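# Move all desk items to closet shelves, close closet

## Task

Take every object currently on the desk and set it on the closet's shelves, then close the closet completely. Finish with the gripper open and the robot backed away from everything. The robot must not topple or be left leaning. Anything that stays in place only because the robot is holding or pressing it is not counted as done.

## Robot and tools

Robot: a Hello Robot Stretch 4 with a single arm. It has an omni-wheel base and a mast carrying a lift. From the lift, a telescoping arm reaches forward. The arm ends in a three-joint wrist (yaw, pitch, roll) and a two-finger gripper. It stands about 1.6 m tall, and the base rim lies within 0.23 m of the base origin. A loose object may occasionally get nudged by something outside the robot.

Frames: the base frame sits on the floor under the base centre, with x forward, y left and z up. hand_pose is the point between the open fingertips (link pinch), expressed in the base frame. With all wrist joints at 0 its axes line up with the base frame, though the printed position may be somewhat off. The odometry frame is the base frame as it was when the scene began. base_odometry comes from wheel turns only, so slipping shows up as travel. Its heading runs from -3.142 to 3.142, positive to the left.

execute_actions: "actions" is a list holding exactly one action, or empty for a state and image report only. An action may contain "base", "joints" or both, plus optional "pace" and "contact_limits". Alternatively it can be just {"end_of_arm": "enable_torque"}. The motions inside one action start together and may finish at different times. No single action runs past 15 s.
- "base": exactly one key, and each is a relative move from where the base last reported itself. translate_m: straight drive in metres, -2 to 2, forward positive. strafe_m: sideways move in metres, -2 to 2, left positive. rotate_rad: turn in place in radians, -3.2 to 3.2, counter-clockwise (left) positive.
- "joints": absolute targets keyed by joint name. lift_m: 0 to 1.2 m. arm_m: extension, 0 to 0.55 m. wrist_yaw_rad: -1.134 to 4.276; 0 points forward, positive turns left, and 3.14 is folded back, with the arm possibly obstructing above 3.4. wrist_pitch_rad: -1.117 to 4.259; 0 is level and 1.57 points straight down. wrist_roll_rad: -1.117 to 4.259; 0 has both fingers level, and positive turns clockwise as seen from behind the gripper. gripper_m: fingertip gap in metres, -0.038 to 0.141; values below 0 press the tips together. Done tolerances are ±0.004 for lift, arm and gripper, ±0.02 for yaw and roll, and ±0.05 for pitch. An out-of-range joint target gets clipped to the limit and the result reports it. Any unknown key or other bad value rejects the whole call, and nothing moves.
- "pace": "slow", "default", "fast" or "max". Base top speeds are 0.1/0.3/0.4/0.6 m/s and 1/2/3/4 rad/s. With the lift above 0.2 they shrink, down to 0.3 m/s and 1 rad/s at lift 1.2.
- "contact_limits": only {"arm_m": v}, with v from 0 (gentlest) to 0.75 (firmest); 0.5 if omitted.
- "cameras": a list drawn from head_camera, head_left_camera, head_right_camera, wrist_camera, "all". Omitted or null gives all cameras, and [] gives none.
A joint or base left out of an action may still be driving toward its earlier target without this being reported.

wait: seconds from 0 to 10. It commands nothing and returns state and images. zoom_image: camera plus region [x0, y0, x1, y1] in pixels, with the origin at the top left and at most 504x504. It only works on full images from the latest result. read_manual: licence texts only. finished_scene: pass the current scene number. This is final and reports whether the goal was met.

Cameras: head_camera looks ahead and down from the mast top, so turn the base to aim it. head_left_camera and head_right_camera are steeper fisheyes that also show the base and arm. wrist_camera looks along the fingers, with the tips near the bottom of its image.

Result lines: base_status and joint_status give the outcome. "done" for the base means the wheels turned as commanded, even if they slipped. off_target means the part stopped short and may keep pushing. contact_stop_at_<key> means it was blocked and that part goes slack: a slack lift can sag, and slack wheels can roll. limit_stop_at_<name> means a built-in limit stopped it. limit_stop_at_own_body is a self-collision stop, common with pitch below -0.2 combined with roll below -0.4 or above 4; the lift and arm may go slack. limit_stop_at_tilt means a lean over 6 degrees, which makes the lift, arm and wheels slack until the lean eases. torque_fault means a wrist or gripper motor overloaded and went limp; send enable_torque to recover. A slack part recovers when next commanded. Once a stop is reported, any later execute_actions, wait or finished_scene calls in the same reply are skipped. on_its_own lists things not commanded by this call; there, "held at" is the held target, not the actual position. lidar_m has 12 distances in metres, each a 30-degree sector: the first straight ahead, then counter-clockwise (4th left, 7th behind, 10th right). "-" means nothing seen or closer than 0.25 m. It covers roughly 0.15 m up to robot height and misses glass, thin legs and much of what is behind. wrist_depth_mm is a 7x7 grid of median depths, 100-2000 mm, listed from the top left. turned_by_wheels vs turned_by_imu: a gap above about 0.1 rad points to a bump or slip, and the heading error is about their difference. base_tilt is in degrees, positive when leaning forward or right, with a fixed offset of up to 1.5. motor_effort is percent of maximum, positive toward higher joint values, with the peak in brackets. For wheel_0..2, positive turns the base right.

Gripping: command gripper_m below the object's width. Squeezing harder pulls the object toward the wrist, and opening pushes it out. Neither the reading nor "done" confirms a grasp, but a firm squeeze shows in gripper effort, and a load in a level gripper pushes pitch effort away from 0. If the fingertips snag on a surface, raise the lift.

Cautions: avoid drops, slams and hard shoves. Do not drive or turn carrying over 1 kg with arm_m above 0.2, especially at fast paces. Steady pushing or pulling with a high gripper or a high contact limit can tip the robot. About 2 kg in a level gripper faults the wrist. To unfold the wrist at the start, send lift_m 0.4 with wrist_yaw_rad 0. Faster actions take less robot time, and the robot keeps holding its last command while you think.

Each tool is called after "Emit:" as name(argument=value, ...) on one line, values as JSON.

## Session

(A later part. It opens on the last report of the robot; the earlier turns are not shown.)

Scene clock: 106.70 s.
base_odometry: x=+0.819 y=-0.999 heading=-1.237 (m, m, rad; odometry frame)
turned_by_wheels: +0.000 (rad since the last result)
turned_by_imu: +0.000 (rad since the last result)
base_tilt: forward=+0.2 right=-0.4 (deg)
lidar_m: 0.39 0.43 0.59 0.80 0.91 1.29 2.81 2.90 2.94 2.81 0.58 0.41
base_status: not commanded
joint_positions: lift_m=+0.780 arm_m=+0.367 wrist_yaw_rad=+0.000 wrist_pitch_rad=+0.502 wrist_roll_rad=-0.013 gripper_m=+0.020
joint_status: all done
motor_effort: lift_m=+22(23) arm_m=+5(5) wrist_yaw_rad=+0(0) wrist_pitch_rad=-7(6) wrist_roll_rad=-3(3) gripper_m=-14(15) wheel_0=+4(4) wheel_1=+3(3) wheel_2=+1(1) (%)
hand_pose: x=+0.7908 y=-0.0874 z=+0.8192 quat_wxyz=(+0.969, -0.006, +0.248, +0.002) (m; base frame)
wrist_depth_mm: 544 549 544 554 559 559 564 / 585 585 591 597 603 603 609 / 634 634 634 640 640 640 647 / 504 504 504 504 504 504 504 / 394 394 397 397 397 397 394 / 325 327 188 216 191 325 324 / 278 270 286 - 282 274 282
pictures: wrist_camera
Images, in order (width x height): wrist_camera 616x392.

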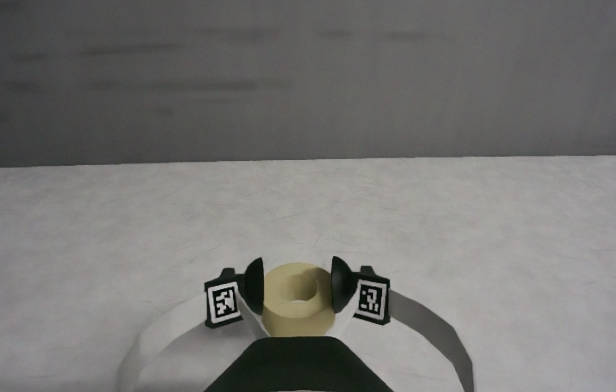

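Emit:
execute_actions(actions=[{"base":{"translate_m":-0.22},"joints":{"arm_m":0},"pace":"fast"}], cameras=[])

Emit:
execute_actions(actions=[{"base":{"rotate_rad":-2.825},"joints":{"lift_m":0.4},"pace":"fast"}], cameras=[])

Emit:
execute_actions(actions=[{"base":{"translate_m":2.0},"joints":{"lift_m":1.08},"pace":"max"}], cameras=[])

Emit:
execute_actions(actions=[{"base":{"rotate_rad":-0.3}}], cameras=["head_camera","wrist_camera"])

Scene clock: 109.67 s.
base_odometry: x=+0.747 y=-0.792 heading=-1.237 (m, m, rad; odometry frame)
turned_by_wheels: -0.001 (rad since the last result)
turned_by_imu: +0.001 (rad since the last result)
base_tilt: forward=+0.2 right=-0.5 (deg)
lidar_m: 0.60 0.65 0.89 0.87 0.91 1.31 2.56 2.70 2.94 2.83 0.91 0.64
base_status: done
joint_positions: lift_m=+0.780 arm_m=+0.001 wrist_yaw_rad=+0.000 wrist_pitch_rad=+0.503 wrist_roll_rad=-0.013 gripper_m=+0.020
joint_status: all done
motor_effort: lift_m=+22(22) arm_m=-6(5) wrist_yaw_rad=+1(0) wrist_pitch_rad=-9(9) wrist_roll_rad=-3(2) gripper_m=-14(16) wheel_0=-4(10) wheel_1=-3(7) wheel_2=+1(10) (%)
hand_pose: x=+0.4246 y=-0.0875 z=+0.8191 quat_wxyz=(+0.969, -0.006, +0.249, +0.001) (m; base frame)
wrist_depth_mm: 1060 1078 1078 1078 1098 1098 1098 / 1118 1118 1078 1098 1078 1098 1160 / 707 691 691 691 691 691 707 / 508 508 504 508 504 504 508 / 931 1464 1464 466 1430 1336 1499 / 1160 1205 188 217 191 1205 1255 / 1060 1025 1098 - 1078 1042 1078
pictures: none
No camera images: the call's "cameras" was empty. Leave "cameras" out to get every camera's image.

Scene clock: 112.20 s.
base_odometry: x=+0.747 y=-0.792 heading=+2.222 (m, m, rad; odometry frame)
turned_by_wheels: -2.824 (rad since the last result)
turned_by_imu: -2.826 (rad since the last result)
base_tilt: forward=+0.1 right=-0.5 (deg)
lidar_m: 2.56 3.17 2.82 2.63 0.68 0.61 0.64 0.75 0.85 0.87 1.11 1.99
base_status: done
joint_positions: lift_m=+0.400 arm_m=+0.001 wrist_yaw_rad=+0.000 wrist_pitch_rad=+0.502 wrist_roll_rad=-0.013 gripper_m=+0.020
joint_status: all done
motor_effort: lift_m=+18(21) arm_m=-6(5) wrist_yaw_rad=+0(0) wrist_pitch_rad=-8(8) wrist_roll_rad=-3(3) gripper_m=-14(15) wheel_0=+5(11) wheel_1=+4(12) wheel_2=+1(10) (%)
hand_pose: x=+0.4247 y=-0.0874 z=+0.4395 quat_wxyz=(+0.969, -0.006, +0.249, +0.002) (m; base frame)
wrist_depth_mm: - - - - - - - / - - - - - - - / 1618 1618 1618 1576 1618 1618 1618 / 1182 1182 1182 1182 1182 1160 1182 / 931 917 931 946 931 931 931 / 759 768 188 216 191 768 759 / 654 634 668 - 661 647 654
pictures: none
No camera images: the call's "cameras" was empty. Leave "cameras" out to get every camera's image.

Scene clock: 117.40 s.
base_odometry: x=-0.465 y=+0.799 heading=+2.222 (m, m, rad; odometry frame)
turned_by_wheels: +0.001 (rad since the last result)
turned_by_imu: -0.011 (rad since the last result)
base_tilt: forward=+0.2 right=-0.5 (deg)
lidar_m: 0.68 0.82 2.19 2.20 2.68 2.54 2.88 1.73 1.49 1.48 0.75 0.83
base_status: done
joint_positions: lift_m=+1.080 arm_m=+0.001 wrist_yaw_rad=+0.000 wrist_pitch_rad=+0.502 wrist_roll_rad=-0.013 gripper_m=+0.020
joint_status: all done
motor_effort: lift_m=+21(26) arm_m=-5(5) wrist_yaw_rad=+0(0) wrist_pitch_rad=-5(8) wrist_roll_rad=-3(2) gripper_m=-14(15) wheel_0=+3(14) wheel_1=+2(10) wheel_2=+3(17) (%)
hand_pose: x=+0.4247 y=-0.0874 z=+1.1192 quat_wxyz=(+0.969, -0.006, +0.248, +0.002) (m; base frame)
wrist_depth_mm: 521 484 449 430 1042 960 917 / 574 525 480 466 1060 1008 946 / 634 580 525 508 1182 820 768 / 715 640 580 549 1098 1118 1008 / 831 723 640 580 960 917 854 / 946 809 188 217 191 1118 917 / 1098 946 831 - 1397 1008 891
pictures: none
No camera images: the call's "cameras" was empty. Leave "cameras" out to get every camera's image.

Scene clock: 118.63 s.
base_odometry: x=-0.465 y=+0.799 heading=+1.923 (m, m, rad; odometry frame)
turned_by_wheels: -0.299 (rad since the last result)
turned_by_imu: -0.299 (rad since the last result)
base_tilt: forward=+0.1 right=-0.5 (deg)
lidar_m: 0.68 0.69 1.05 2.19 2.33 3.24 3.37 2.14 1.55 1.49 1.59 0.76
base_status: done
joint_positions: lift_m=+1.080 arm_m=+0.001 wrist_yaw_rad=+0.000 wrist_pitch_rad=+0.502 wrist_roll_rad=-0.013 gripper_m=+0.020
joint_status: not commanded
motor_effort: lift_m=+21(21) arm_m=-5(5) wrist_yaw_rad=+1(0) wrist_pitch_rad=-7(8) wrist_roll_rad=-2(2) gripper_m=-16(15) wheel_0=+6(7) wheel_1=+4(7) wheel_2=+4(7) (%)
hand_pose: x=+0.4247 y=-0.0874 z=+1.1192 quat_wxyz=(+0.969, -0.006, +0.248, +0.002) (m; base frame)
wrist_depth_mm: 410 421 1078 1060 1060 741 397 / 439 445 1118 1098 1098 750 418 / 477 480 1229 1229 1182 564 455 / 525 521 1118 1118 1118 569 500 / 574 574 1255 976 1229 569 559 / 640 627 188 217 191 627 627 / 723 707 723 - 1336 668 1366
pictures: head_camera, wrist_camera
Images, in order (width x height): head_camera 420x560, wrist_camera 616x392.

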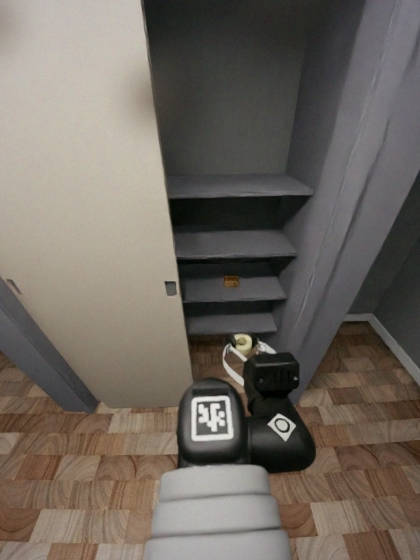

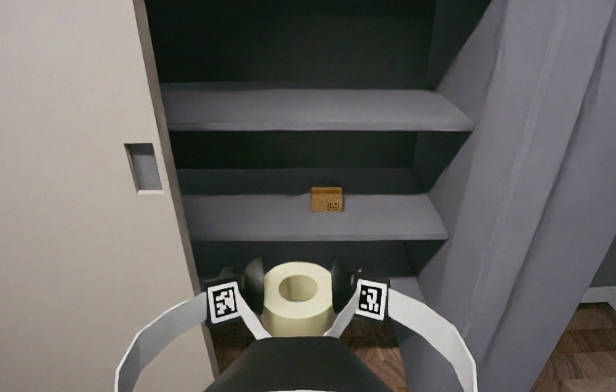

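Emit:
execute_actions(actions=[{"base":{"strafe_m":0.065}}], cameras=[])

Emit:
execute_actions(actions=[{"base":{"translate_m":0.21},"joints":{"arm_m":0.15}}], cameras=["head_camera","wrist_camera"])

Scene clock: 120.13 s.
base_odometry: x=-0.526 y=+0.777 heading=+1.923 (m, m, rad; odometry frame)
turned_by_wheels: +0.000 (rad since the last result)
turned_by_imu: +0.000 (rad since the last result)
base_tilt: forward=+0.2 right=-0.4 (deg)
lidar_m: 0.68 0.72 1.01 2.14 2.25 3.12 3.39 2.20 1.64 1.54 1.63 0.79
base_status: done
joint_positions: lift_m=+1.080 arm_m=+0.001 wrist_yaw_rad=+0.000 wrist_pitch_rad=+0.502 wrist_roll_rad=-0.013 gripper_m=+0.020
joint_status: not commanded
motor_effort: lift_m=+21(21) arm_m=-6(5) wrist_yaw_rad=+0(1) wrist_pitch_rad=-8(8) wrist_roll_rad=-3(3) gripper_m=-16(14) wheel_0=-4(12) wheel_1=+2(12) wheel_2=+0(5) (%)
hand_pose: x=+0.4247 y=-0.0874 z=+1.1192 quat_wxyz=(+0.969, -0.006, +0.248, +0.002) (m; base frame)
wrist_depth_mm: 410 413 1060 1060 1060 866 484 / 442 442 976 1098 1118 878 488 / 480 480 798 1255 1255 820 480 / 521 521 549 1098 1118 891 508 / 580 580 591 960 1308 699 549 / 640 627 187 216 191 691 627 / 723 707 699 - 1397 683 715
pictures: none
No camera images: the call's "cameras" was empty. Leave "cameras" out to get every camera's image.

Scene clock: 122.27 s.
base_odometry: x=-0.599 y=+0.974 heading=+1.924 (m, m, rad; odometry frame)
turned_by_wheels: +0.000 (rad since the last result)
turned_by_imu: -0.001 (rad since the last result)
base_tilt: forward=+0.2 right=-0.5 (deg)
lidar_m: 0.46 0.50 0.72 2.12 2.25 3.13 3.61 2.27 1.62 1.54 0.62 0.61
base_status: done
joint_positions: lift_m=+1.080 arm_m=+0.149 wrist_yaw_rad=+0.000 wrist_pitch_rad=+0.502 wrist_roll_rad=-0.013 gripper_m=+0.020
joint_status: all done
motor_effort: lift_m=+21(21) arm_m=+5(8) wrist_yaw_rad=+0(2) wrist_pitch_rad=-8(8) wrist_roll_rad=-3(3) gripper_m=-15(15) wheel_0=+3(13) wheel_1=+3(7) wheel_2=-1(12) (%)
hand_pose: x=+0.5728 y=-0.0874 z=+1.1192 quat_wxyz=(+0.969, -0.006, +0.248, +0.002) (m; base frame)
wrist_depth_mm: 741 741 741 741 741 741 621 / 788 788 798 798 798 798 621 / 707 707 699 699 699 699 609 / 512 512 512 512 512 512 544 / 809 878 878 878 878 842 621 / 173 723 188 216 191 723 621 / 171 640 654 - 654 654 615
pictures: head_camera, wrist_camera
Images, in order (width x height): head_camera 420x560, wrist_camera 616x392.

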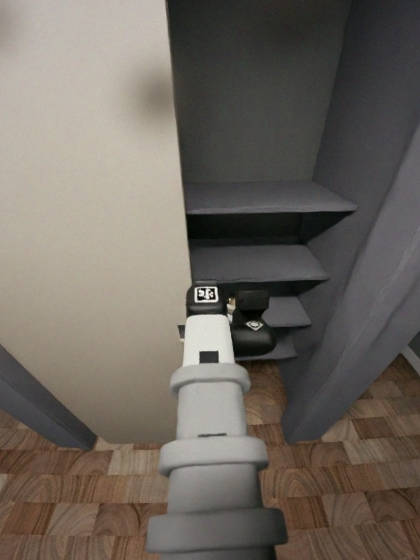

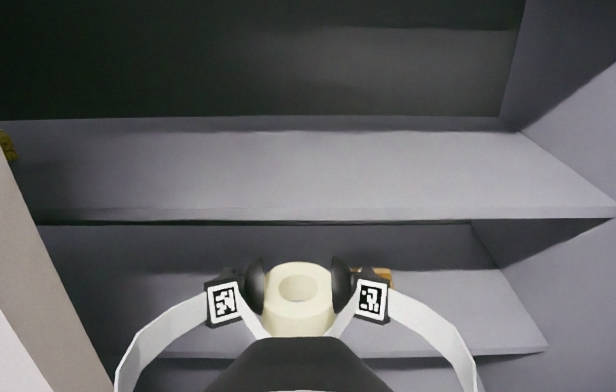

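Emit:
execute_actions(actions=[{"base":{"strafe_m":-0.13}}], cameras=["head_camera","wrist_camera"])

Scene clock: 124.20 s.
base_odometry: x=-0.477 y=+1.018 heading=+1.924 (m, m, rad; odometry frame)
turned_by_wheels: +0.000 (rad since the last result)
turned_by_imu: +0.000 (rad since the last result)
base_tilt: forward=+0.1 right=-0.5 (deg)
lidar_m: 0.78 0.50 0.71 2.26 2.39 3.30 3.62 2.08 1.47 1.43 0.63 0.53
base_status: done
joint_positions: lift_m=+1.080 arm_m=+0.149 wrist_yaw_rad=+0.000 wrist_pitch_rad=+0.502 wrist_roll_rad=-0.013 gripper_m=+0.020
joint_status: not commanded
motor_effort: lift_m=+21(21) arm_m=+5(5) wrist_yaw_rad=+1(0) wrist_pitch_rad=-7(8) wrist_roll_rad=-3(2) gripper_m=-15(14) wheel_0=+3(11) wheel_1=-3(11) wheel_2=+0(3) (%)
hand_pose: x=+0.5728 y=-0.0874 z=+1.1192 quat_wxyz=(+0.969, -0.006, +0.248, +0.002) (m; base frame)
wrist_depth_mm: 732 741 732 741 741 627 445 / 788 798 798 798 798 634 449 / 715 699 707 691 699 609 452 / 512 512 512 512 512 508 452 / 878 878 878 878 891 640 452 / 715 732 187 217 191 634 449 / 778 654 654 - 654 549 379
pictures: head_camera, wrist_camera
Images, in order (width x height): head_camera 420x560, wrist_camera 616x392.

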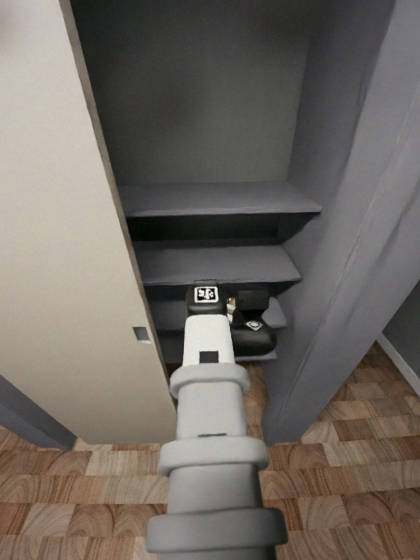

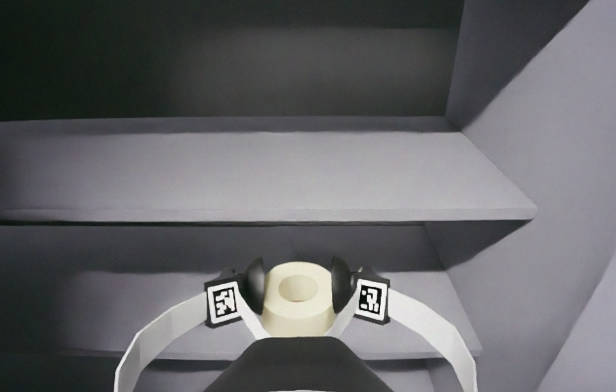

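Emit:
execute_actions(actions=[{"joints":{"lift_m":1.048,"arm_m":0.3}}], cameras=[])

Emit:
execute_actions(actions=[{"joints":{"arm_m":0.49}}], cameras=["wrist_camera"])

Scene clock: 126.03 s.
base_odometry: x=-0.477 y=+1.018 heading=+1.924 (m, m, rad; odometry frame)
turned_by_wheels: +0.000 (rad since the last result)
turned_by_imu: +0.000 (rad since the last result)
base_tilt: forward=+0.1 right=-0.4 (deg)
lidar_m: 0.77 0.49 0.69 2.27 2.38 3.32 3.60 2.05 1.46 1.42 0.67 0.54
base_status: not commanded
joint_positions: lift_m=+1.048 arm_m=+0.299 wrist_yaw_rad=+0.000 wrist_pitch_rad=+0.502 wrist_roll_rad=-0.013 gripper_m=+0.020
joint_status: all done
motor_effort: lift_m=+17(20) arm_m=+5(5) wrist_yaw_rad=+1(1) wrist_pitch_rad=-7(7) wrist_roll_rad=-3(2) gripper_m=-15(16) wheel_0=+2(3) wheel_1=-3(3) wheel_2=+0(0) (%)
hand_pose: x=+0.7228 y=-0.0874 z=+1.0875 quat_wxyz=(+0.969, -0.006, +0.248, +0.002) (m; base frame)
wrist_depth_mm: 597 603 603 603 609 591 449 / 647 640 647 647 654 627 455 / 615 615 609 609 609 569 455 / 449 449 449 449 449 445 424 / 351 353 355 355 355 355 351 / 676 683 188 217 191 634 455 / 585 569 597 - 591 559 449
pictures: none
No camera images: the call's "cameras" was empty. Leave "cameras" out to get every camera's image.

Scene clock: 127.70 s.
base_odometry: x=-0.477 y=+1.018 heading=+1.924 (m, m, rad; odometry frame)
turned_by_wheels: +0.000 (rad since the last result)
turned_by_imu: +0.000 (rad since the last result)
base_tilt: forward=+0.1 right=-0.4 (deg)
lidar_m: 0.77 0.50 0.68 2.26 2.39 3.29 3.61 2.04 1.49 1.44 0.65 0.55
base_status: not commanded
joint_positions: lift_m=+1.048 arm_m=+0.489 wrist_yaw_rad=+0.000 wrist_pitch_rad=+0.502 wrist_roll_rad=-0.013 gripper_m=+0.020
joint_status: all done
motor_effort: lift_m=+18(17) arm_m=+5(7) wrist_yaw_rad=+0(0) wrist_pitch_rad=-9(7) wrist_roll_rad=-3(2) gripper_m=-15(14) wheel_0=+2(2) wheel_1=-3(3) wheel_2=+0(0) (%)
hand_pose: x=+0.9128 y=-0.0874 z=+1.0875 quat_wxyz=(+0.969, -0.006, +0.248, +0.002) (m; base frame)
wrist_depth_mm: 427 433 430 430 430 433 430 / 459 462 462 462 462 466 449 / 500 504 504 504 504 508 459 / 445 449 445 449 449 449 427 / 351 351 353 353 353 353 351 / 289 290 187 217 191 290 287 / 248 239 255 - 252 244 248
pictures: wrist_camera
Images, in order (width x height): wrist_camera 616x392.

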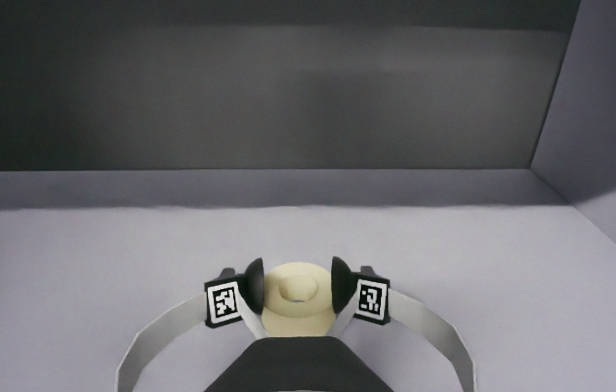

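Emit:
execute_actions(actions=[{"joints":{"lift_m":1.0165},"pace":"slow"}], cameras=["wrist_camera"])

Scene clock: 128.93 s.
base_odometry: x=-0.477 y=+1.018 heading=+1.924 (m, m, rad; odometry frame)
turned_by_wheels: +0.000 (rad since the last result)
turned_by_imu: +0.000 (rad since the last result)
base_tilt: forward=+0.1 right=-0.4 (deg)
lidar_m: 0.78 0.53 0.69 2.28 2.39 3.32 3.60 2.06 1.49 1.43 0.67 0.53
base_status: not commanded
joint_positions: lift_m=+1.017 arm_m=+0.489 wrist_yaw_rad=+0.000 wrist_pitch_rad=+0.502 wrist_roll_rad=-0.013 gripper_m=+0.020
joint_status: all done
motor_effort: lift_m=+17(18) arm_m=+5(5) wrist_yaw_rad=+0(0) wrist_pitch_rad=-8(7) wrist_roll_rad=-3(3) gripper_m=-14(14) wheel_0=+2(2) wheel_1=-3(3) wheel_2=+0(0) (%)
hand_pose: x=+0.9128 y=-0.0874 z=+1.0561 quat_wxyz=(+0.969, -0.006, +0.248, +0.002) (m; base frame)
wrist_depth_mm: 430 433 430 430 433 433 430 / 459 462 466 462 466 466 449 / 488 492 488 488 488 492 455 / 387 387 384 384 384 387 384 / 303 304 304 306 304 304 301 / 249 250 188 217 191 250 249 / 213 206 220 - 216 211 213
pictures: wrist_camera
Images, in order (width x height): wrist_camera 616x392.

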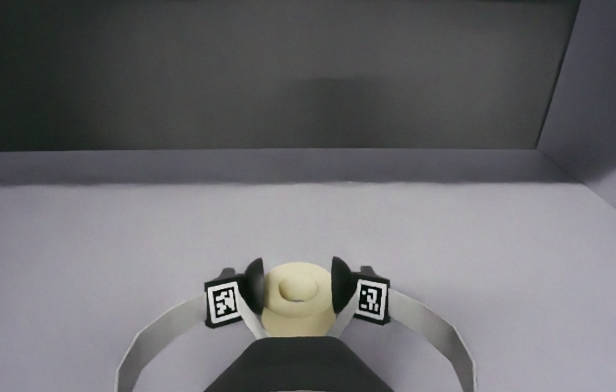

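Emit:
execute_actions(actions=[{"joints":{"gripper_m":0.1}}], cameras=["wrist_camera"])

Emit:
execute_actions(actions=[{"joints":{"lift_m":1.045},"pace":"slow"}], cameras=[])

Emit:
execute_actions(actions=[{"joints":{"arm_m":0.0}}], cameras=["wrist_camera","head_camera"])

Scene clock: 130.77 s.
base_odometry: x=-0.477 y=+1.018 heading=+1.924 (m, m, rad; odometry frame)
turned_by_wheels: +0.000 (rad since the last result)
turned_by_imu: +0.000 (rad since the last result)
base_tilt: forward=+0.2 right=-0.4 (deg)
lidar_m: 0.77 0.49 0.73 2.24 2.36 3.28 3.61 2.09 1.48 1.42 0.65 0.53
base_status: not commanded
joint_positions: lift_m=+1.017 arm_m=+0.489 wrist_yaw_rad=+0.000 wrist_pitch_rad=+0.502 wrist_roll_rad=-0.013 gripper_m=+0.100
joint_status: all done
motor_effort: lift_m=+17(17) arm_m=+5(5) wrist_yaw_rad=+0(0) wrist_pitch_rad=-8(8) wrist_roll_rad=-3(2) gripper_m=-1(16) wheel_0=+3(2) wheel_1=-3(3) wheel_2=+0(0) (%)
hand_pose: x=+0.9128 y=-0.0874 z=+1.0561 quat_wxyz=(+0.969, -0.006, +0.248, +0.002) (m; base frame)
wrist_depth_mm: 427 433 430 430 433 433 430 / 462 462 466 466 466 466 449 / 492 492 488 488 488 492 452 / 387 387 387 384 387 387 387 / 303 304 304 306 304 303 303 / 249 242 213 222 200 250 249 / 213 211 220 - 220 211 213
pictures: wrist_camera
Images, in order (width x height): wrist_camera 616x392.

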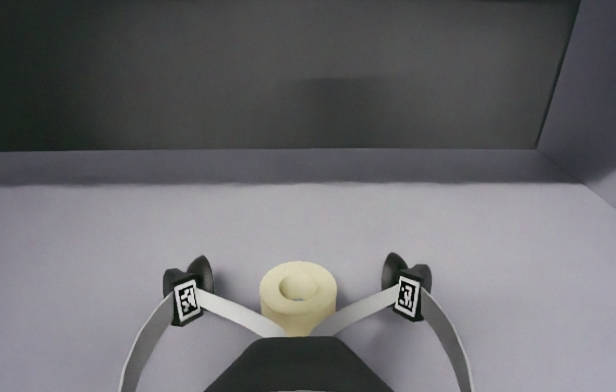

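Scene clock: 131.80 s.
base_odometry: x=-0.477 y=+1.018 heading=+1.924 (m, m, rad; odometry frame)
turned_by_wheels: +0.000 (rad since the last result)
turned_by_imu: +0.000 (rad since the last result)
base_tilt: forward=+0.1 right=-0.4 (deg)
lidar_m: 0.76 0.51 0.71 2.26 2.38 3.33 3.61 2.05 1.51 1.43 0.67 0.55
base_status: not commanded
joint_positions: lift_m=+1.045 arm_m=+0.489 wrist_yaw_rad=+0.000 wrist_pitch_rad=+0.502 wrist_roll_rad=-0.013 gripper_m=+0.100
joint_status: all done
motor_effort: lift_m=+22(23) arm_m=+5(5) wrist_yaw_rad=+0(0) wrist_pitch_rad=-6(8) wrist_roll_rad=-3(3) gripper_m=-1(1) wheel_0=+2(2) wheel_1=-3(3) wheel_2=+0(0) (%)
hand_pose: x=+0.9128 y=-0.0874 z=+1.0841 quat_wxyz=(+0.969, -0.006, +0.248, +0.002) (m; base frame)
wrist_depth_mm: 427 430 430 433 430 433 430 / 459 462 462 466 466 466 449 / 504 500 504 504 504 504 459 / 442 439 442 442 442 442 430 / 347 347 349 349 349 347 345 / 285 277 213 265 200 286 285 / 244 242 251 - 251 242 245
pictures: none
No camera images: the call's "cameras" was empty. Leave "cameras" out to get every camera's image.

Scene clock: 134.30 s.
base_odometry: x=-0.477 y=+1.018 heading=+1.924 (m, m, rad; odometry frame)
turned_by_wheels: +0.000 (rad since the last result)
turned_by_imu: +0.000 (rad since the last result)
base_tilt: forward=+0.1 right=-0.4 (deg)
lidar_m: 0.78 0.51 0.70 2.25 2.37 3.33 3.64 2.07 1.48 1.44 0.67 0.56
base_status: not commanded
joint_positions: lift_m=+1.045 arm_m=+0.001 wrist_yaw_rad=+0.000 wrist_pitch_rad=+0.502 wrist_roll_rad=-0.013 gripper_m=+0.100
joint_status: all done
motor_effort: lift_m=+23(23) arm_m=-6(5) wrist_yaw_rad=+1(0) wrist_pitch_rad=-7(7) wrist_roll_rad=-3(3) gripper_m=-1(2) wheel_0=+2(2) wheel_1=-3(3) wheel_2=+0(0) (%)
hand_pose: x=+0.4247 y=-0.0874 z=+1.0841 quat_wxyz=(+0.969, -0.006, +0.248, +0.002) (m; base frame)
wrist_depth_mm: 866 878 878 866 878 621 452 / 904 904 917 917 917 627 312 / 668 661 654 654 654 597 312 / 1042 1042 1060 1042 1008 640 314 / 359 831 831 820 831 640 312 / 359 1008 213 1042 200 442 319 / 389 904 931 - 946 384 345
pictures: head_camera, wrist_camera
Images, in order (width x height): head_camera 420x560, wrist_camera 616x392.

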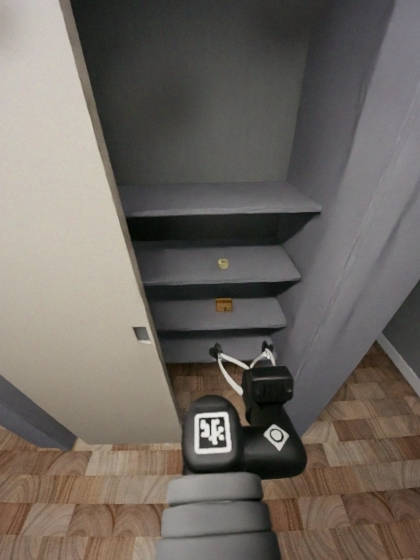

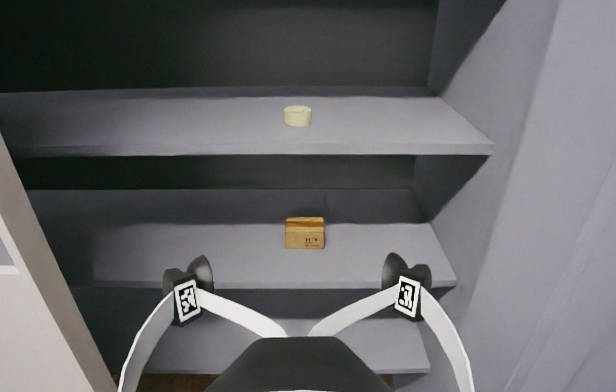

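Emit:
execute_actions(actions=[{"base":{"rotate_rad":-1.571},"joints":{"lift_m":0.88,"gripper_m":0.07,"wrist_pitch_rad":0}}], cameras=[])

Emit:
execute_actions(actions=[{"base":{"translate_m":-0.40},"joints":{"wrist_yaw_rad":1.9,"arm_m":0.01}}], cameras=["wrist_camera","head_camera"])

Scene clock: 137.43 s.
base_odometry: x=-0.477 y=+1.018 heading=+0.354 (m, m, rad; odometry frame)
turned_by_wheels: -1.570 (rad since the last result)
turned_by_imu: -1.571 (rad since the last result)
base_tilt: forward=+0.1 right=-0.5 (deg)
lidar_m: 1.43 0.65 0.54 0.78 0.51 0.73 2.25 2.38 3.31 2.72 2.06 1.49
base_status: done
joint_positions: lift_m=+0.880 arm_m=+0.001 wrist_yaw_rad=+0.000 wrist_pitch_rad=+0.003 wrist_roll_rad=-0.013 gripper_m=+0.070
joint_status: all done
motor_effort: lift_m=+17(21) arm_m=-6(6) wrist_yaw_rad=+0(1) wrist_pitch_rad=-8(11) wrist_roll_rad=-3(2) gripper_m=-2(0) wheel_0=+6(6) wheel_1=+3(8) wheel_2=+4(12) (%)
hand_pose: x=+0.4604 y=-0.0874 z=+1.0576 quat_wxyz=(+1.000, -0.007, +0.001, +0.000) (m; base frame)
wrist_depth_mm: 1255 1229 1229 1229 1205 1229 1229 / 1255 1255 1255 1229 1229 1255 1229 / 1255 1229 1229 1205 1255 1255 1255 / 1255 1255 1255 1255 1255 1255 1229 / 1281 1281 1229 1255 1229 1255 1229 / 1281 1281 198 1255 197 1255 1255 / 1281 1255 1281 - 1281 1281 1255
pictures: none
No camera images: the call's "cameras" was empty. Leave "cameras" out to get every camera's image.

Scene clock: 140.27 s.
base_odometry: x=-0.852 y=+0.880 heading=+0.353 (m, m, rad; odometry frame)
turned_by_wheels: +0.000 (rad since the last result)
turned_by_imu: +0.002 (rad since the last result)
base_tilt: forward=+0.2 right=-0.4 (deg)
lidar_m: 1.81 0.84 0.51 0.46 0.51 0.71 1.85 1.95 2.70 2.73 2.57 1.90
base_status: done
joint_positions: lift_m=+0.880 arm_m=+0.009 wrist_yaw_rad=+1.900 wrist_pitch_rad=+0.003 wrist_roll_rad=-0.013 gripper_m=+0.070
joint_status: all done
motor_effort: lift_m=+17(18) arm_m=+5(5) wrist_yaw_rad=+1(5) wrist_pitch_rad=-7(7) wrist_roll_rad=-3(3) gripper_m=-2(1) wheel_0=-3(7) wheel_1=-3(8) wheel_2=+0(13) (%)
hand_pose: x=+0.1695 y=+0.3013 z=+1.0577 quat_wxyz=(+0.582, -0.005, -0.005, +0.813) (m; base frame)
wrist_depth_mm: 580 525 473 433 407 1008 946 / 580 530 480 436 413 741 741 / 585 525 477 436 413 1008 960 / 591 530 480 439 415 1008 960 / 615 535 477 442 418 1008 931 / 597 539 198 445 198 1025 960 / 597 535 496 - 415 778 723
pictures: head_camera, wrist_camera
Images, in order (width x height): head_camera 420x560, wrist_camera 616x392.

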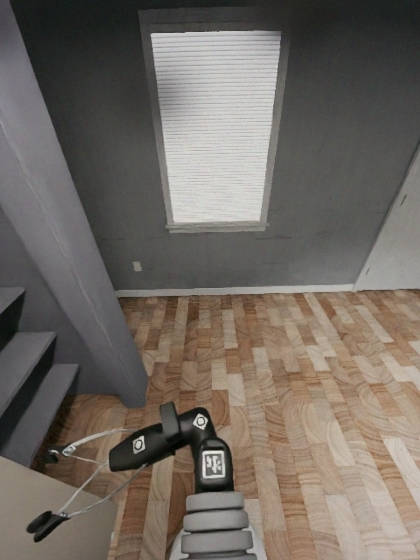

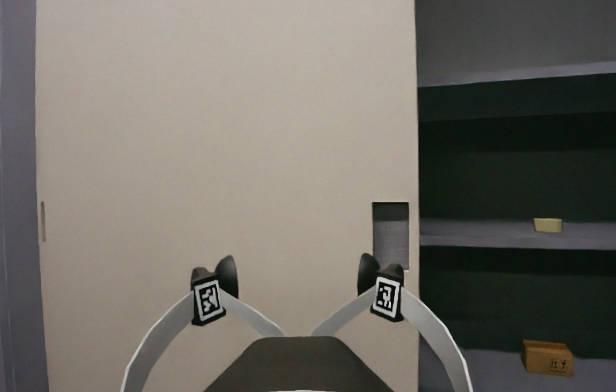

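Emit:
execute_actions(actions=[{"base":{"strafe_m":0.14},"joints":{"arm_m":0.022},"pace":"slow"}], cameras=["wrist_camera"])

Scene clock: 143.13 s.
base_odometry: x=-0.900 y=+1.011 heading=+0.353 (m, m, rad; odometry frame)
turned_by_wheels: +0.000 (rad since the last result)
turned_by_imu: +0.000 (rad since the last result)
base_tilt: forward=+0.1 right=-0.4 (deg)
lidar_m: 1.82 0.77 0.35 0.34 0.36 0.55 1.85 1.95 2.75 2.87 2.58 1.91
base_status: done
joint_positions: lift_m=+0.880 arm_m=+0.021 wrist_yaw_rad=+1.900 wrist_pitch_rad=+0.003 wrist_roll_rad=-0.013 gripper_m=+0.070
joint_status: all done
motor_effort: lift_m=+17(17) arm_m=+5(8) wrist_yaw_rad=+1(1) wrist_pitch_rad=-7(10) wrist_roll_rad=-3(3) gripper_m=-2(2) wheel_0=-6(8) wheel_1=+3(8) wheel_2=+0(2) (%)
hand_pose: x=+0.1814 y=+0.3013 z=+1.0577 quat_wxyz=(+0.582, -0.005, -0.005, +0.813) (m; base frame)
wrist_depth_mm: 384 347 314 287 273 878 809 / 387 347 315 289 274 661 654 / 392 349 315 289 276 904 831 / 394 351 319 291 283 904 842 / 397 353 315 293 289 759 564 / 397 355 198 293 197 904 842 / 399 353 327 - 278 778 809
pictures: wrist_camera
Images, in order (width x height): wrist_camera 616x392.

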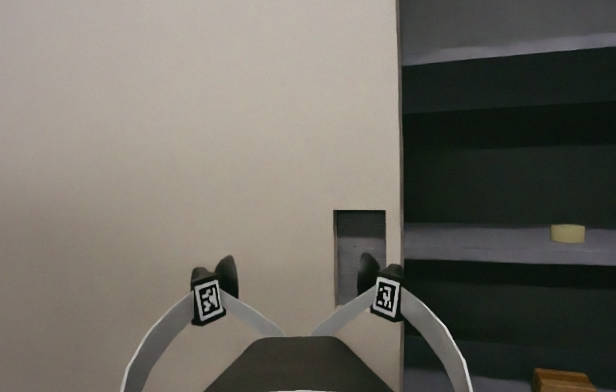

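Emit:
execute_actions(actions=[{"base":{"strafe_m":0.025},"joints":{"arm_m":0.004},"pace":"slow"}], cameras=["wrist_camera"])

Scene clock: 144.83 s.
base_odometry: x=-0.909 y=+1.035 heading=+0.353 (m, m, rad; odometry frame)
turned_by_wheels: +0.000 (rad since the last result)
turned_by_imu: +0.000 (rad since the last result)
base_tilt: forward=+0.2 right=-0.4 (deg)
lidar_m: 1.83 0.77 0.32 0.31 0.35 0.50 1.86 1.94 2.70 2.92 2.56 1.90
base_status: done
joint_positions: lift_m=+0.880 arm_m=+0.005 wrist_yaw_rad=+1.900 wrist_pitch_rad=+0.003 wrist_roll_rad=-0.013 gripper_m=+0.070
joint_status: all done
motor_effort: lift_m=+17(17) arm_m=-6(5) wrist_yaw_rad=+1(1) wrist_pitch_rad=-8(8) wrist_roll_rad=-3(2) gripper_m=-1(2) wheel_0=-4(10) wheel_1=+4(8) wheel_2=+0(1) (%)
hand_pose: x=+0.1654 y=+0.3013 z=+1.0577 quat_wxyz=(+0.582, -0.005, -0.005, +0.813) (m; base frame)
wrist_depth_mm: 349 315 286 262 246 854 788 / 351 315 287 263 248 661 661 / 353 319 289 264 246 878 820 / 357 320 290 265 247 878 820 / 359 322 287 266 256 615 549 / 362 325 198 267 198 878 831 / 364 322 298 - 248 778 788
pictures: wrist_camera
Images, in order (width x height): wrist_camera 616x392.

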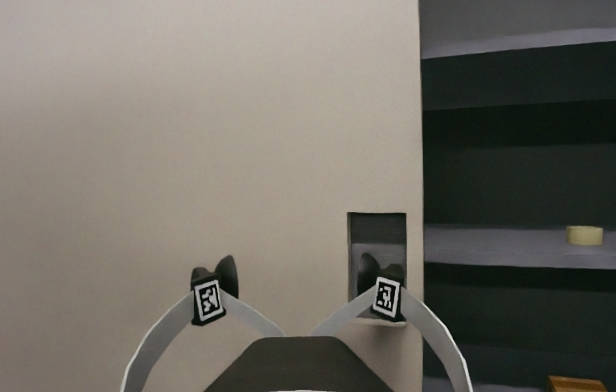

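Emit:
execute_actions(actions=[{"base":{"strafe_m":0.027},"pace":"slow"}], cameras=["wrist_camera"])

Scene clock: 148.33 s.
base_odometry: x=-0.918 y=+1.059 heading=+0.352 (m, m, rad; odometry frame)
turned_by_wheels: -0.001 (rad since the last result)
turned_by_imu: -0.001 (rad since the last result)
base_tilt: forward=+0.1 right=-0.5 (deg)
lidar_m: 1.82 0.75 0.32 0.27 0.30 0.46 1.84 1.94 2.73 2.90 2.58 1.91
base_status: done
joint_positions: lift_m=+0.880 arm_m=+0.005 wrist_yaw_rad=+1.892 wrist_pitch_rad=+0.003 wrist_roll_rad=-0.013 gripper_m=+0.070
joint_status: not commanded
on_its_own: wrist_yaw_rad is at rest, and its effort (+24) is outside its rest range (-13 to +13)
motor_effort: lift_m=+17(17) arm_m=-6(6) wrist_yaw_rad=+24(24) wrist_pitch_rad=-7(8) wrist_roll_rad=-3(3) gripper_m=+0(1) wheel_0=-15(13) wheel_1=+5(8) wheel_2=+0(3) (%)
hand_pose: x=+0.1678 y=+0.3013 z=+1.0577 quat_wxyz=(+0.585, -0.005, -0.005, +0.811) (m; base frame)
wrist_depth_mm: 314 285 258 237 224 654 488 / 314 285 260 239 226 668 661 / 317 286 262 239 228 854 798 / 320 287 263 241 230 854 798 / 322 290 260 245 238 609 530 / 324 293 198 243 195 866 809 / 325 290 271 - 229 768 788
pictures: wrist_camera
Images, in order (width x height): wrist_camera 616x392.

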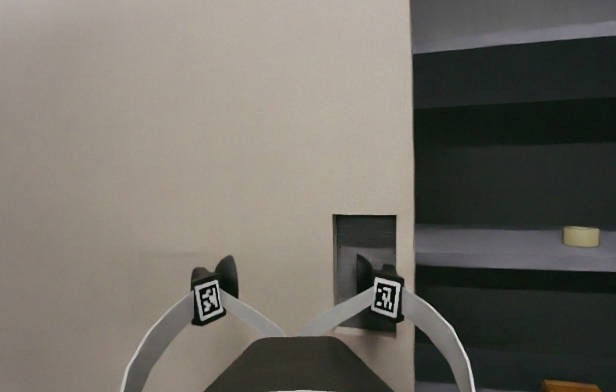

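Emit:
execute_actions(actions=[{"joints":{"arm_m":0.1},"pace":"slow"}], cameras=["wrist_camera"])

Scene clock: 150.80 s.
base_odometry: x=-0.918 y=+1.060 heading=+0.353 (m, m, rad; odometry frame)
turned_by_wheels: +0.001 (rad since the last result)
turned_by_imu: +0.001 (rad since the last result)
base_tilt: forward=+0.2 right=-0.4 (deg)
lidar_m: 1.83 0.40 0.31 0.29 0.31 0.52 1.86 1.95 2.74 2.92 2.57 1.88
base_status: not commanded
joint_positions: lift_m=+0.880 arm_m=+0.099 wrist_yaw_rad=+1.905 wrist_pitch_rad=+0.002 wrist_roll_rad=-0.013 gripper_m=+0.070
joint_status: all done
motor_effort: lift_m=+18(18) arm_m=+6(7) wrist_yaw_rad=-13(30) wrist_pitch_rad=-7(8) wrist_roll_rad=-3(2) gripper_m=+2(1) wheel_0=-2(16) wheel_1=+5(5) wheel_2=+0(0) (%)
hand_pose: x=+0.2577 y=+0.3012 z=+1.0577 quat_wxyz=(+0.580, -0.005, -0.005, +0.815) (m; base frame)
wrist_depth_mm: 312 282 254 233 496 496 488 / 315 283 255 234 544 668 661 / 319 285 257 236 878 842 788 / 322 287 259 239 891 854 788 / 324 289 256 244 517 603 549 / 324 290 198 242 221 854 798 / 325 289 266 - 227 788 778
pictures: wrist_camera
Images, in order (width x height): wrist_camera 616x392.

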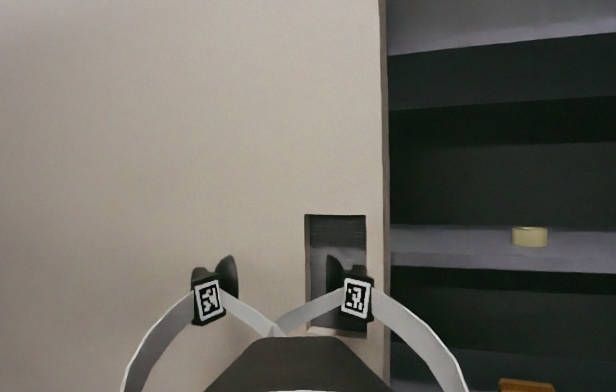

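Emit:
execute_actions(actions=[{"joints":{"arm_m":0.40},"pace":"slow"}], cameras=["wrist_camera","head_camera"])

Scene clock: 155.20 s.
base_odometry: x=-0.918 y=+1.060 heading=+0.353 (m, m, rad; odometry frame)
turned_by_wheels: +0.000 (rad since the last result)
turned_by_imu: +0.000 (rad since the last result)
base_tilt: forward=+0.2 right=-0.4 (deg)
lidar_m: 1.84 0.42 0.30 0.26 0.36 0.52 1.85 1.94 2.71 2.94 2.59 1.91
base_status: not commanded
joint_positions: lift_m=+0.880 arm_m=+0.399 wrist_yaw_rad=+1.905 wrist_pitch_rad=+0.001 wrist_roll_rad=-0.013 gripper_m=+0.070
joint_status: all done
motor_effort: lift_m=+17(17) arm_m=+6(6) wrist_yaw_rad=-12(21) wrist_pitch_rad=-5(9) wrist_roll_rad=-2(3) gripper_m=+1(0) wheel_0=-2(2) wheel_1=+4(5) wheel_2=-2(2) (%)
hand_pose: x=+0.5578 y=+0.3012 z=+1.0580 quat_wxyz=(+0.580, -0.004, -0.005, +0.815) (m; base frame)
wrist_depth_mm: 301 273 246 225 878 500 245 / 304 273 247 226 668 668 250 / 307 274 249 228 904 842 255 / 309 277 250 231 891 842 256 / 312 278 251 236 521 609 257 / 312 281 196 208 249 842 255 / 315 279 257 - 248 788 252
pictures: head_camera, wrist_camera
Images, in order (width x height): head_camera 420x560, wrist_camera 616x392.

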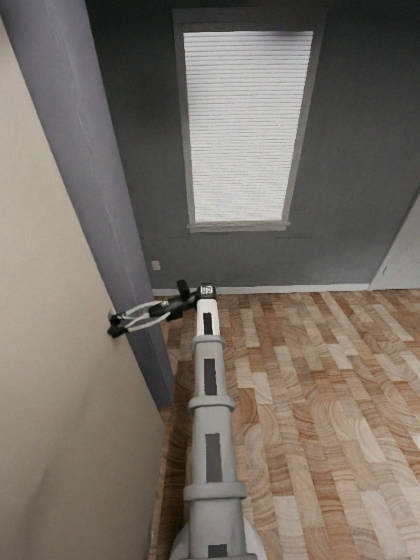

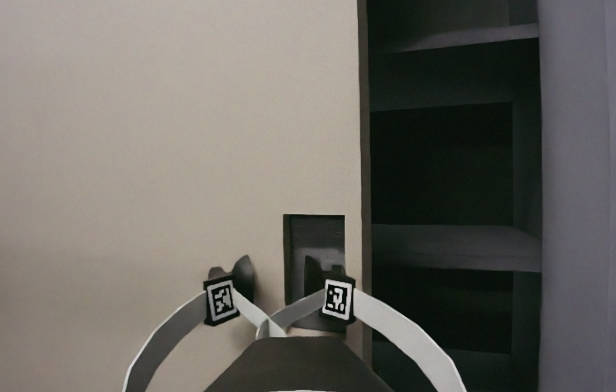

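Emit:
execute_actions(actions=[{"joints":{"arm_m":0.49},"pace":"slow"}], cameras=["wrist_camera"])

Scene clock: 157.80 s.
base_odometry: x=-0.918 y=+1.060 heading=+0.352 (m, m, rad; odometry frame)
turned_by_wheels: -0.001 (rad since the last result)
turned_by_imu: -0.001 (rad since the last result)
base_tilt: forward=+0.1 right=-0.4 (deg)
lidar_m: 1.84 0.44 0.29 0.31 0.34 0.53 1.86 1.94 2.74 2.90 2.56 1.90
base_status: not commanded
joint_positions: lift_m=+0.880 arm_m=+0.489 wrist_yaw_rad=+1.906 wrist_pitch_rad=+0.001 wrist_roll_rad=-0.013 gripper_m=+0.070
joint_status: all done
on_its_own: wrist_yaw_rad is at rest, and its effort (-16) is outside its rest range (-13 to +13)
motor_effort: lift_m=+17(17) arm_m=+7(7) wrist_yaw_rad=-16(25) wrist_pitch_rad=-5(4) wrist_roll_rad=-3(2) gripper_m=+0(1) wheel_0=-6(6) wheel_1=+1(4) wheel_2=-5(6) (%)
hand_pose: x=+0.6474 y=+0.3012 z=+1.0581 quat_wxyz=(+0.579, -0.004, -0.005, +0.815) (m; base frame)
wrist_depth_mm: 301 272 245 224 512 162 - / 301 273 247 225 544 163 161 / 306 273 248 227 891 164 166 / 307 276 249 229 904 165 166 / 310 277 249 237 521 165 167 / 310 279 193 198 189 166 167 / 312 277 257 - 462 165 -
pictures: wrist_camera
Images, in order (width x height): wrist_camera 616x392.

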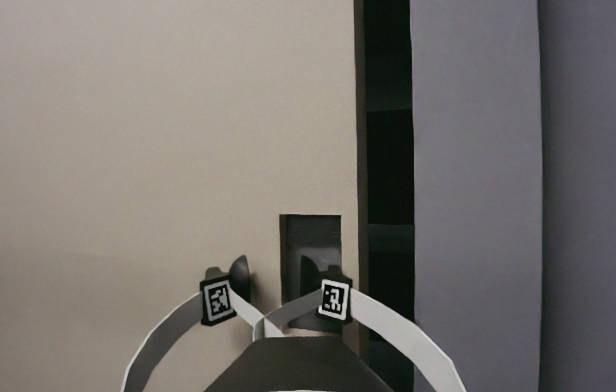

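Emit:
execute_actions(actions=[{"joints":{"arm_m":0.508},"pace":"slow"}], cameras=["wrist_camera"])

Scene clock: 159.23 s.
base_odometry: x=-0.918 y=+1.060 heading=+0.352 (m, m, rad; odometry frame)
turned_by_wheels: +0.000 (rad since the last result)
turned_by_imu: +0.000 (rad since the last result)
base_tilt: forward=+0.2 right=-0.4 (deg)
lidar_m: 1.83 0.43 0.31 0.32 0.36 0.54 1.86 1.95 2.71 2.95 2.57 1.89
base_status: not commanded
joint_positions: lift_m=+0.880 arm_m=+0.507 wrist_yaw_rad=+1.904 wrist_pitch_rad=+0.001 wrist_roll_rad=-0.013 gripper_m=+0.070
joint_status: all done
motor_effort: lift_m=+17(18) arm_m=+6(9) wrist_yaw_rad=-10(28) wrist_pitch_rad=-4(5) wrist_roll_rad=-3(2) gripper_m=+1(0) wheel_0=-8(8) wheel_1=+0(2) wheel_2=-7(7) (%)
hand_pose: x=+0.6662 y=+0.3012 z=+1.0581 quat_wxyz=(+0.580, -0.004, -0.005, +0.814) (m; base frame)
wrist_depth_mm: 298 271 246 224 177 168 - / 301 272 246 225 177 169 167 / 304 272 248 226 178 170 168 / 307 274 249 229 179 171 168 / 309 277 249 236 179 172 169 / 310 278 194 196 176 172 170 / 312 277 256 - 180 172 -
pictures: wrist_camera
Images, in order (width x height): wrist_camera 616x392.

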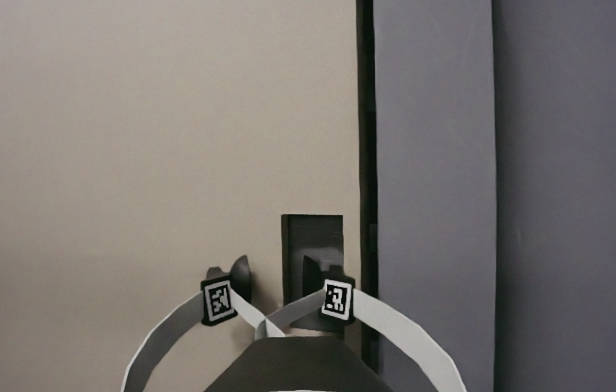

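Emit:
execute_actions(actions=[{"joints":{"arm_m":0.522},"pace":"slow"}], cameras=["wrist_camera"])

Scene clock: 160.40 s.
base_odometry: x=-0.918 y=+1.060 heading=+0.352 (m, m, rad; odometry frame)
turned_by_wheels: +0.000 (rad since the last result)
turned_by_imu: +0.000 (rad since the last result)
base_tilt: forward=+0.2 right=-0.4 (deg)
lidar_m: 1.83 0.43 0.28 0.33 0.36 0.52 1.84 1.96 2.70 2.94 2.57 1.90
base_status: not commanded
joint_positions: lift_m=+0.880 arm_m=+0.521 wrist_yaw_rad=+1.904 wrist_pitch_rad=+0.001 wrist_roll_rad=-0.013 gripper_m=+0.070
joint_status: all done
motor_effort: lift_m=+17(17) arm_m=+6(6) wrist_yaw_rad=-12(30) wrist_pitch_rad=-3(5) wrist_roll_rad=-3(3) gripper_m=+1(0) wheel_0=-8(8) wheel_1=+0(1) wheel_2=-7(7) (%)
hand_pose: x=+0.6800 y=+0.3012 z=+1.0581 quat_wxyz=(+0.580, -0.004, -0.005, +0.815) (m; base frame)
wrist_depth_mm: 300 271 245 224 176 171 - / 300 272 246 225 177 172 168 / 306 273 248 226 178 173 168 / 306 274 249 230 178 174 168 / 309 277 249 237 179 175 169 / 309 278 192 196 176 175 169 / 312 277 256 - 179 176 -
pictures: wrist_camera
Images, in order (width x height): wrist_camera 616x392.

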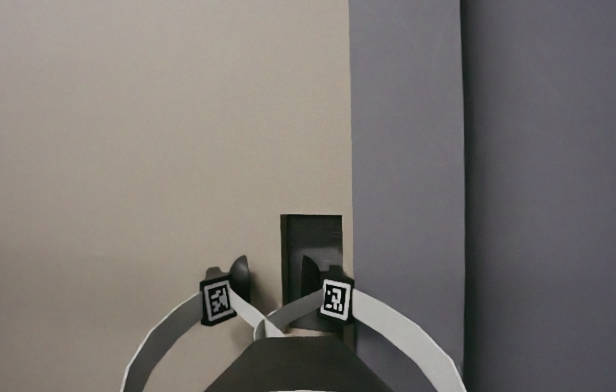

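Emit:
execute_actions(actions=[{"joints":{"arm_m":0.534},"pace":"slow"}], cameras=["wrist_camera"])

Scene clock: 161.60 s.
base_odometry: x=-0.918 y=+1.060 heading=+0.352 (m, m, rad; odometry frame)
turned_by_wheels: +0.000 (rad since the last result)
turned_by_imu: +0.000 (rad since the last result)
base_tilt: forward=+0.1 right=-0.4 (deg)
lidar_m: 1.84 0.39 0.33 0.33 0.37 0.52 1.84 1.96 2.71 2.92 2.59 1.90
base_status: not commanded
joint_positions: lift_m=+0.880 arm_m=+0.532 wrist_yaw_rad=+1.915 wrist_pitch_rad=+0.001 wrist_roll_rad=-0.013 gripper_m=+0.070
joint_status: all done
on_its_own: wrist_yaw_rad is at rest, and its effort (-41) is outside its rest range (-13 to +13)
motor_effort: lift_m=+17(17) arm_m=+8(9) wrist_yaw_rad=-41(41) wrist_pitch_rad=-5(4) wrist_roll_rad=-3(2) gripper_m=+0(1) wheel_0=-9(9) wheel_1=+0(0) wheel_2=-7(7) (%)
hand_pose: x=+0.6885 y=+0.3011 z=+1.0581 quat_wxyz=(+0.576, -0.004, -0.005, +0.818) (m; base frame)
wrist_depth_mm: 301 271 243 222 173 170 - / 301 272 245 223 174 171 164 / 306 272 246 224 174 171 164 / 309 274 247 224 175 172 164 / 310 276 247 235 176 172 165 / 310 278 191 191 172 173 166 / 314 276 255 - 159 173 -
pictures: wrist_camera
Images, in order (width x height): wrist_camera 616x392.

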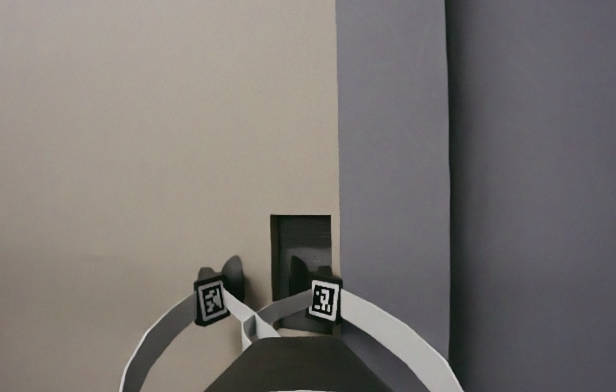

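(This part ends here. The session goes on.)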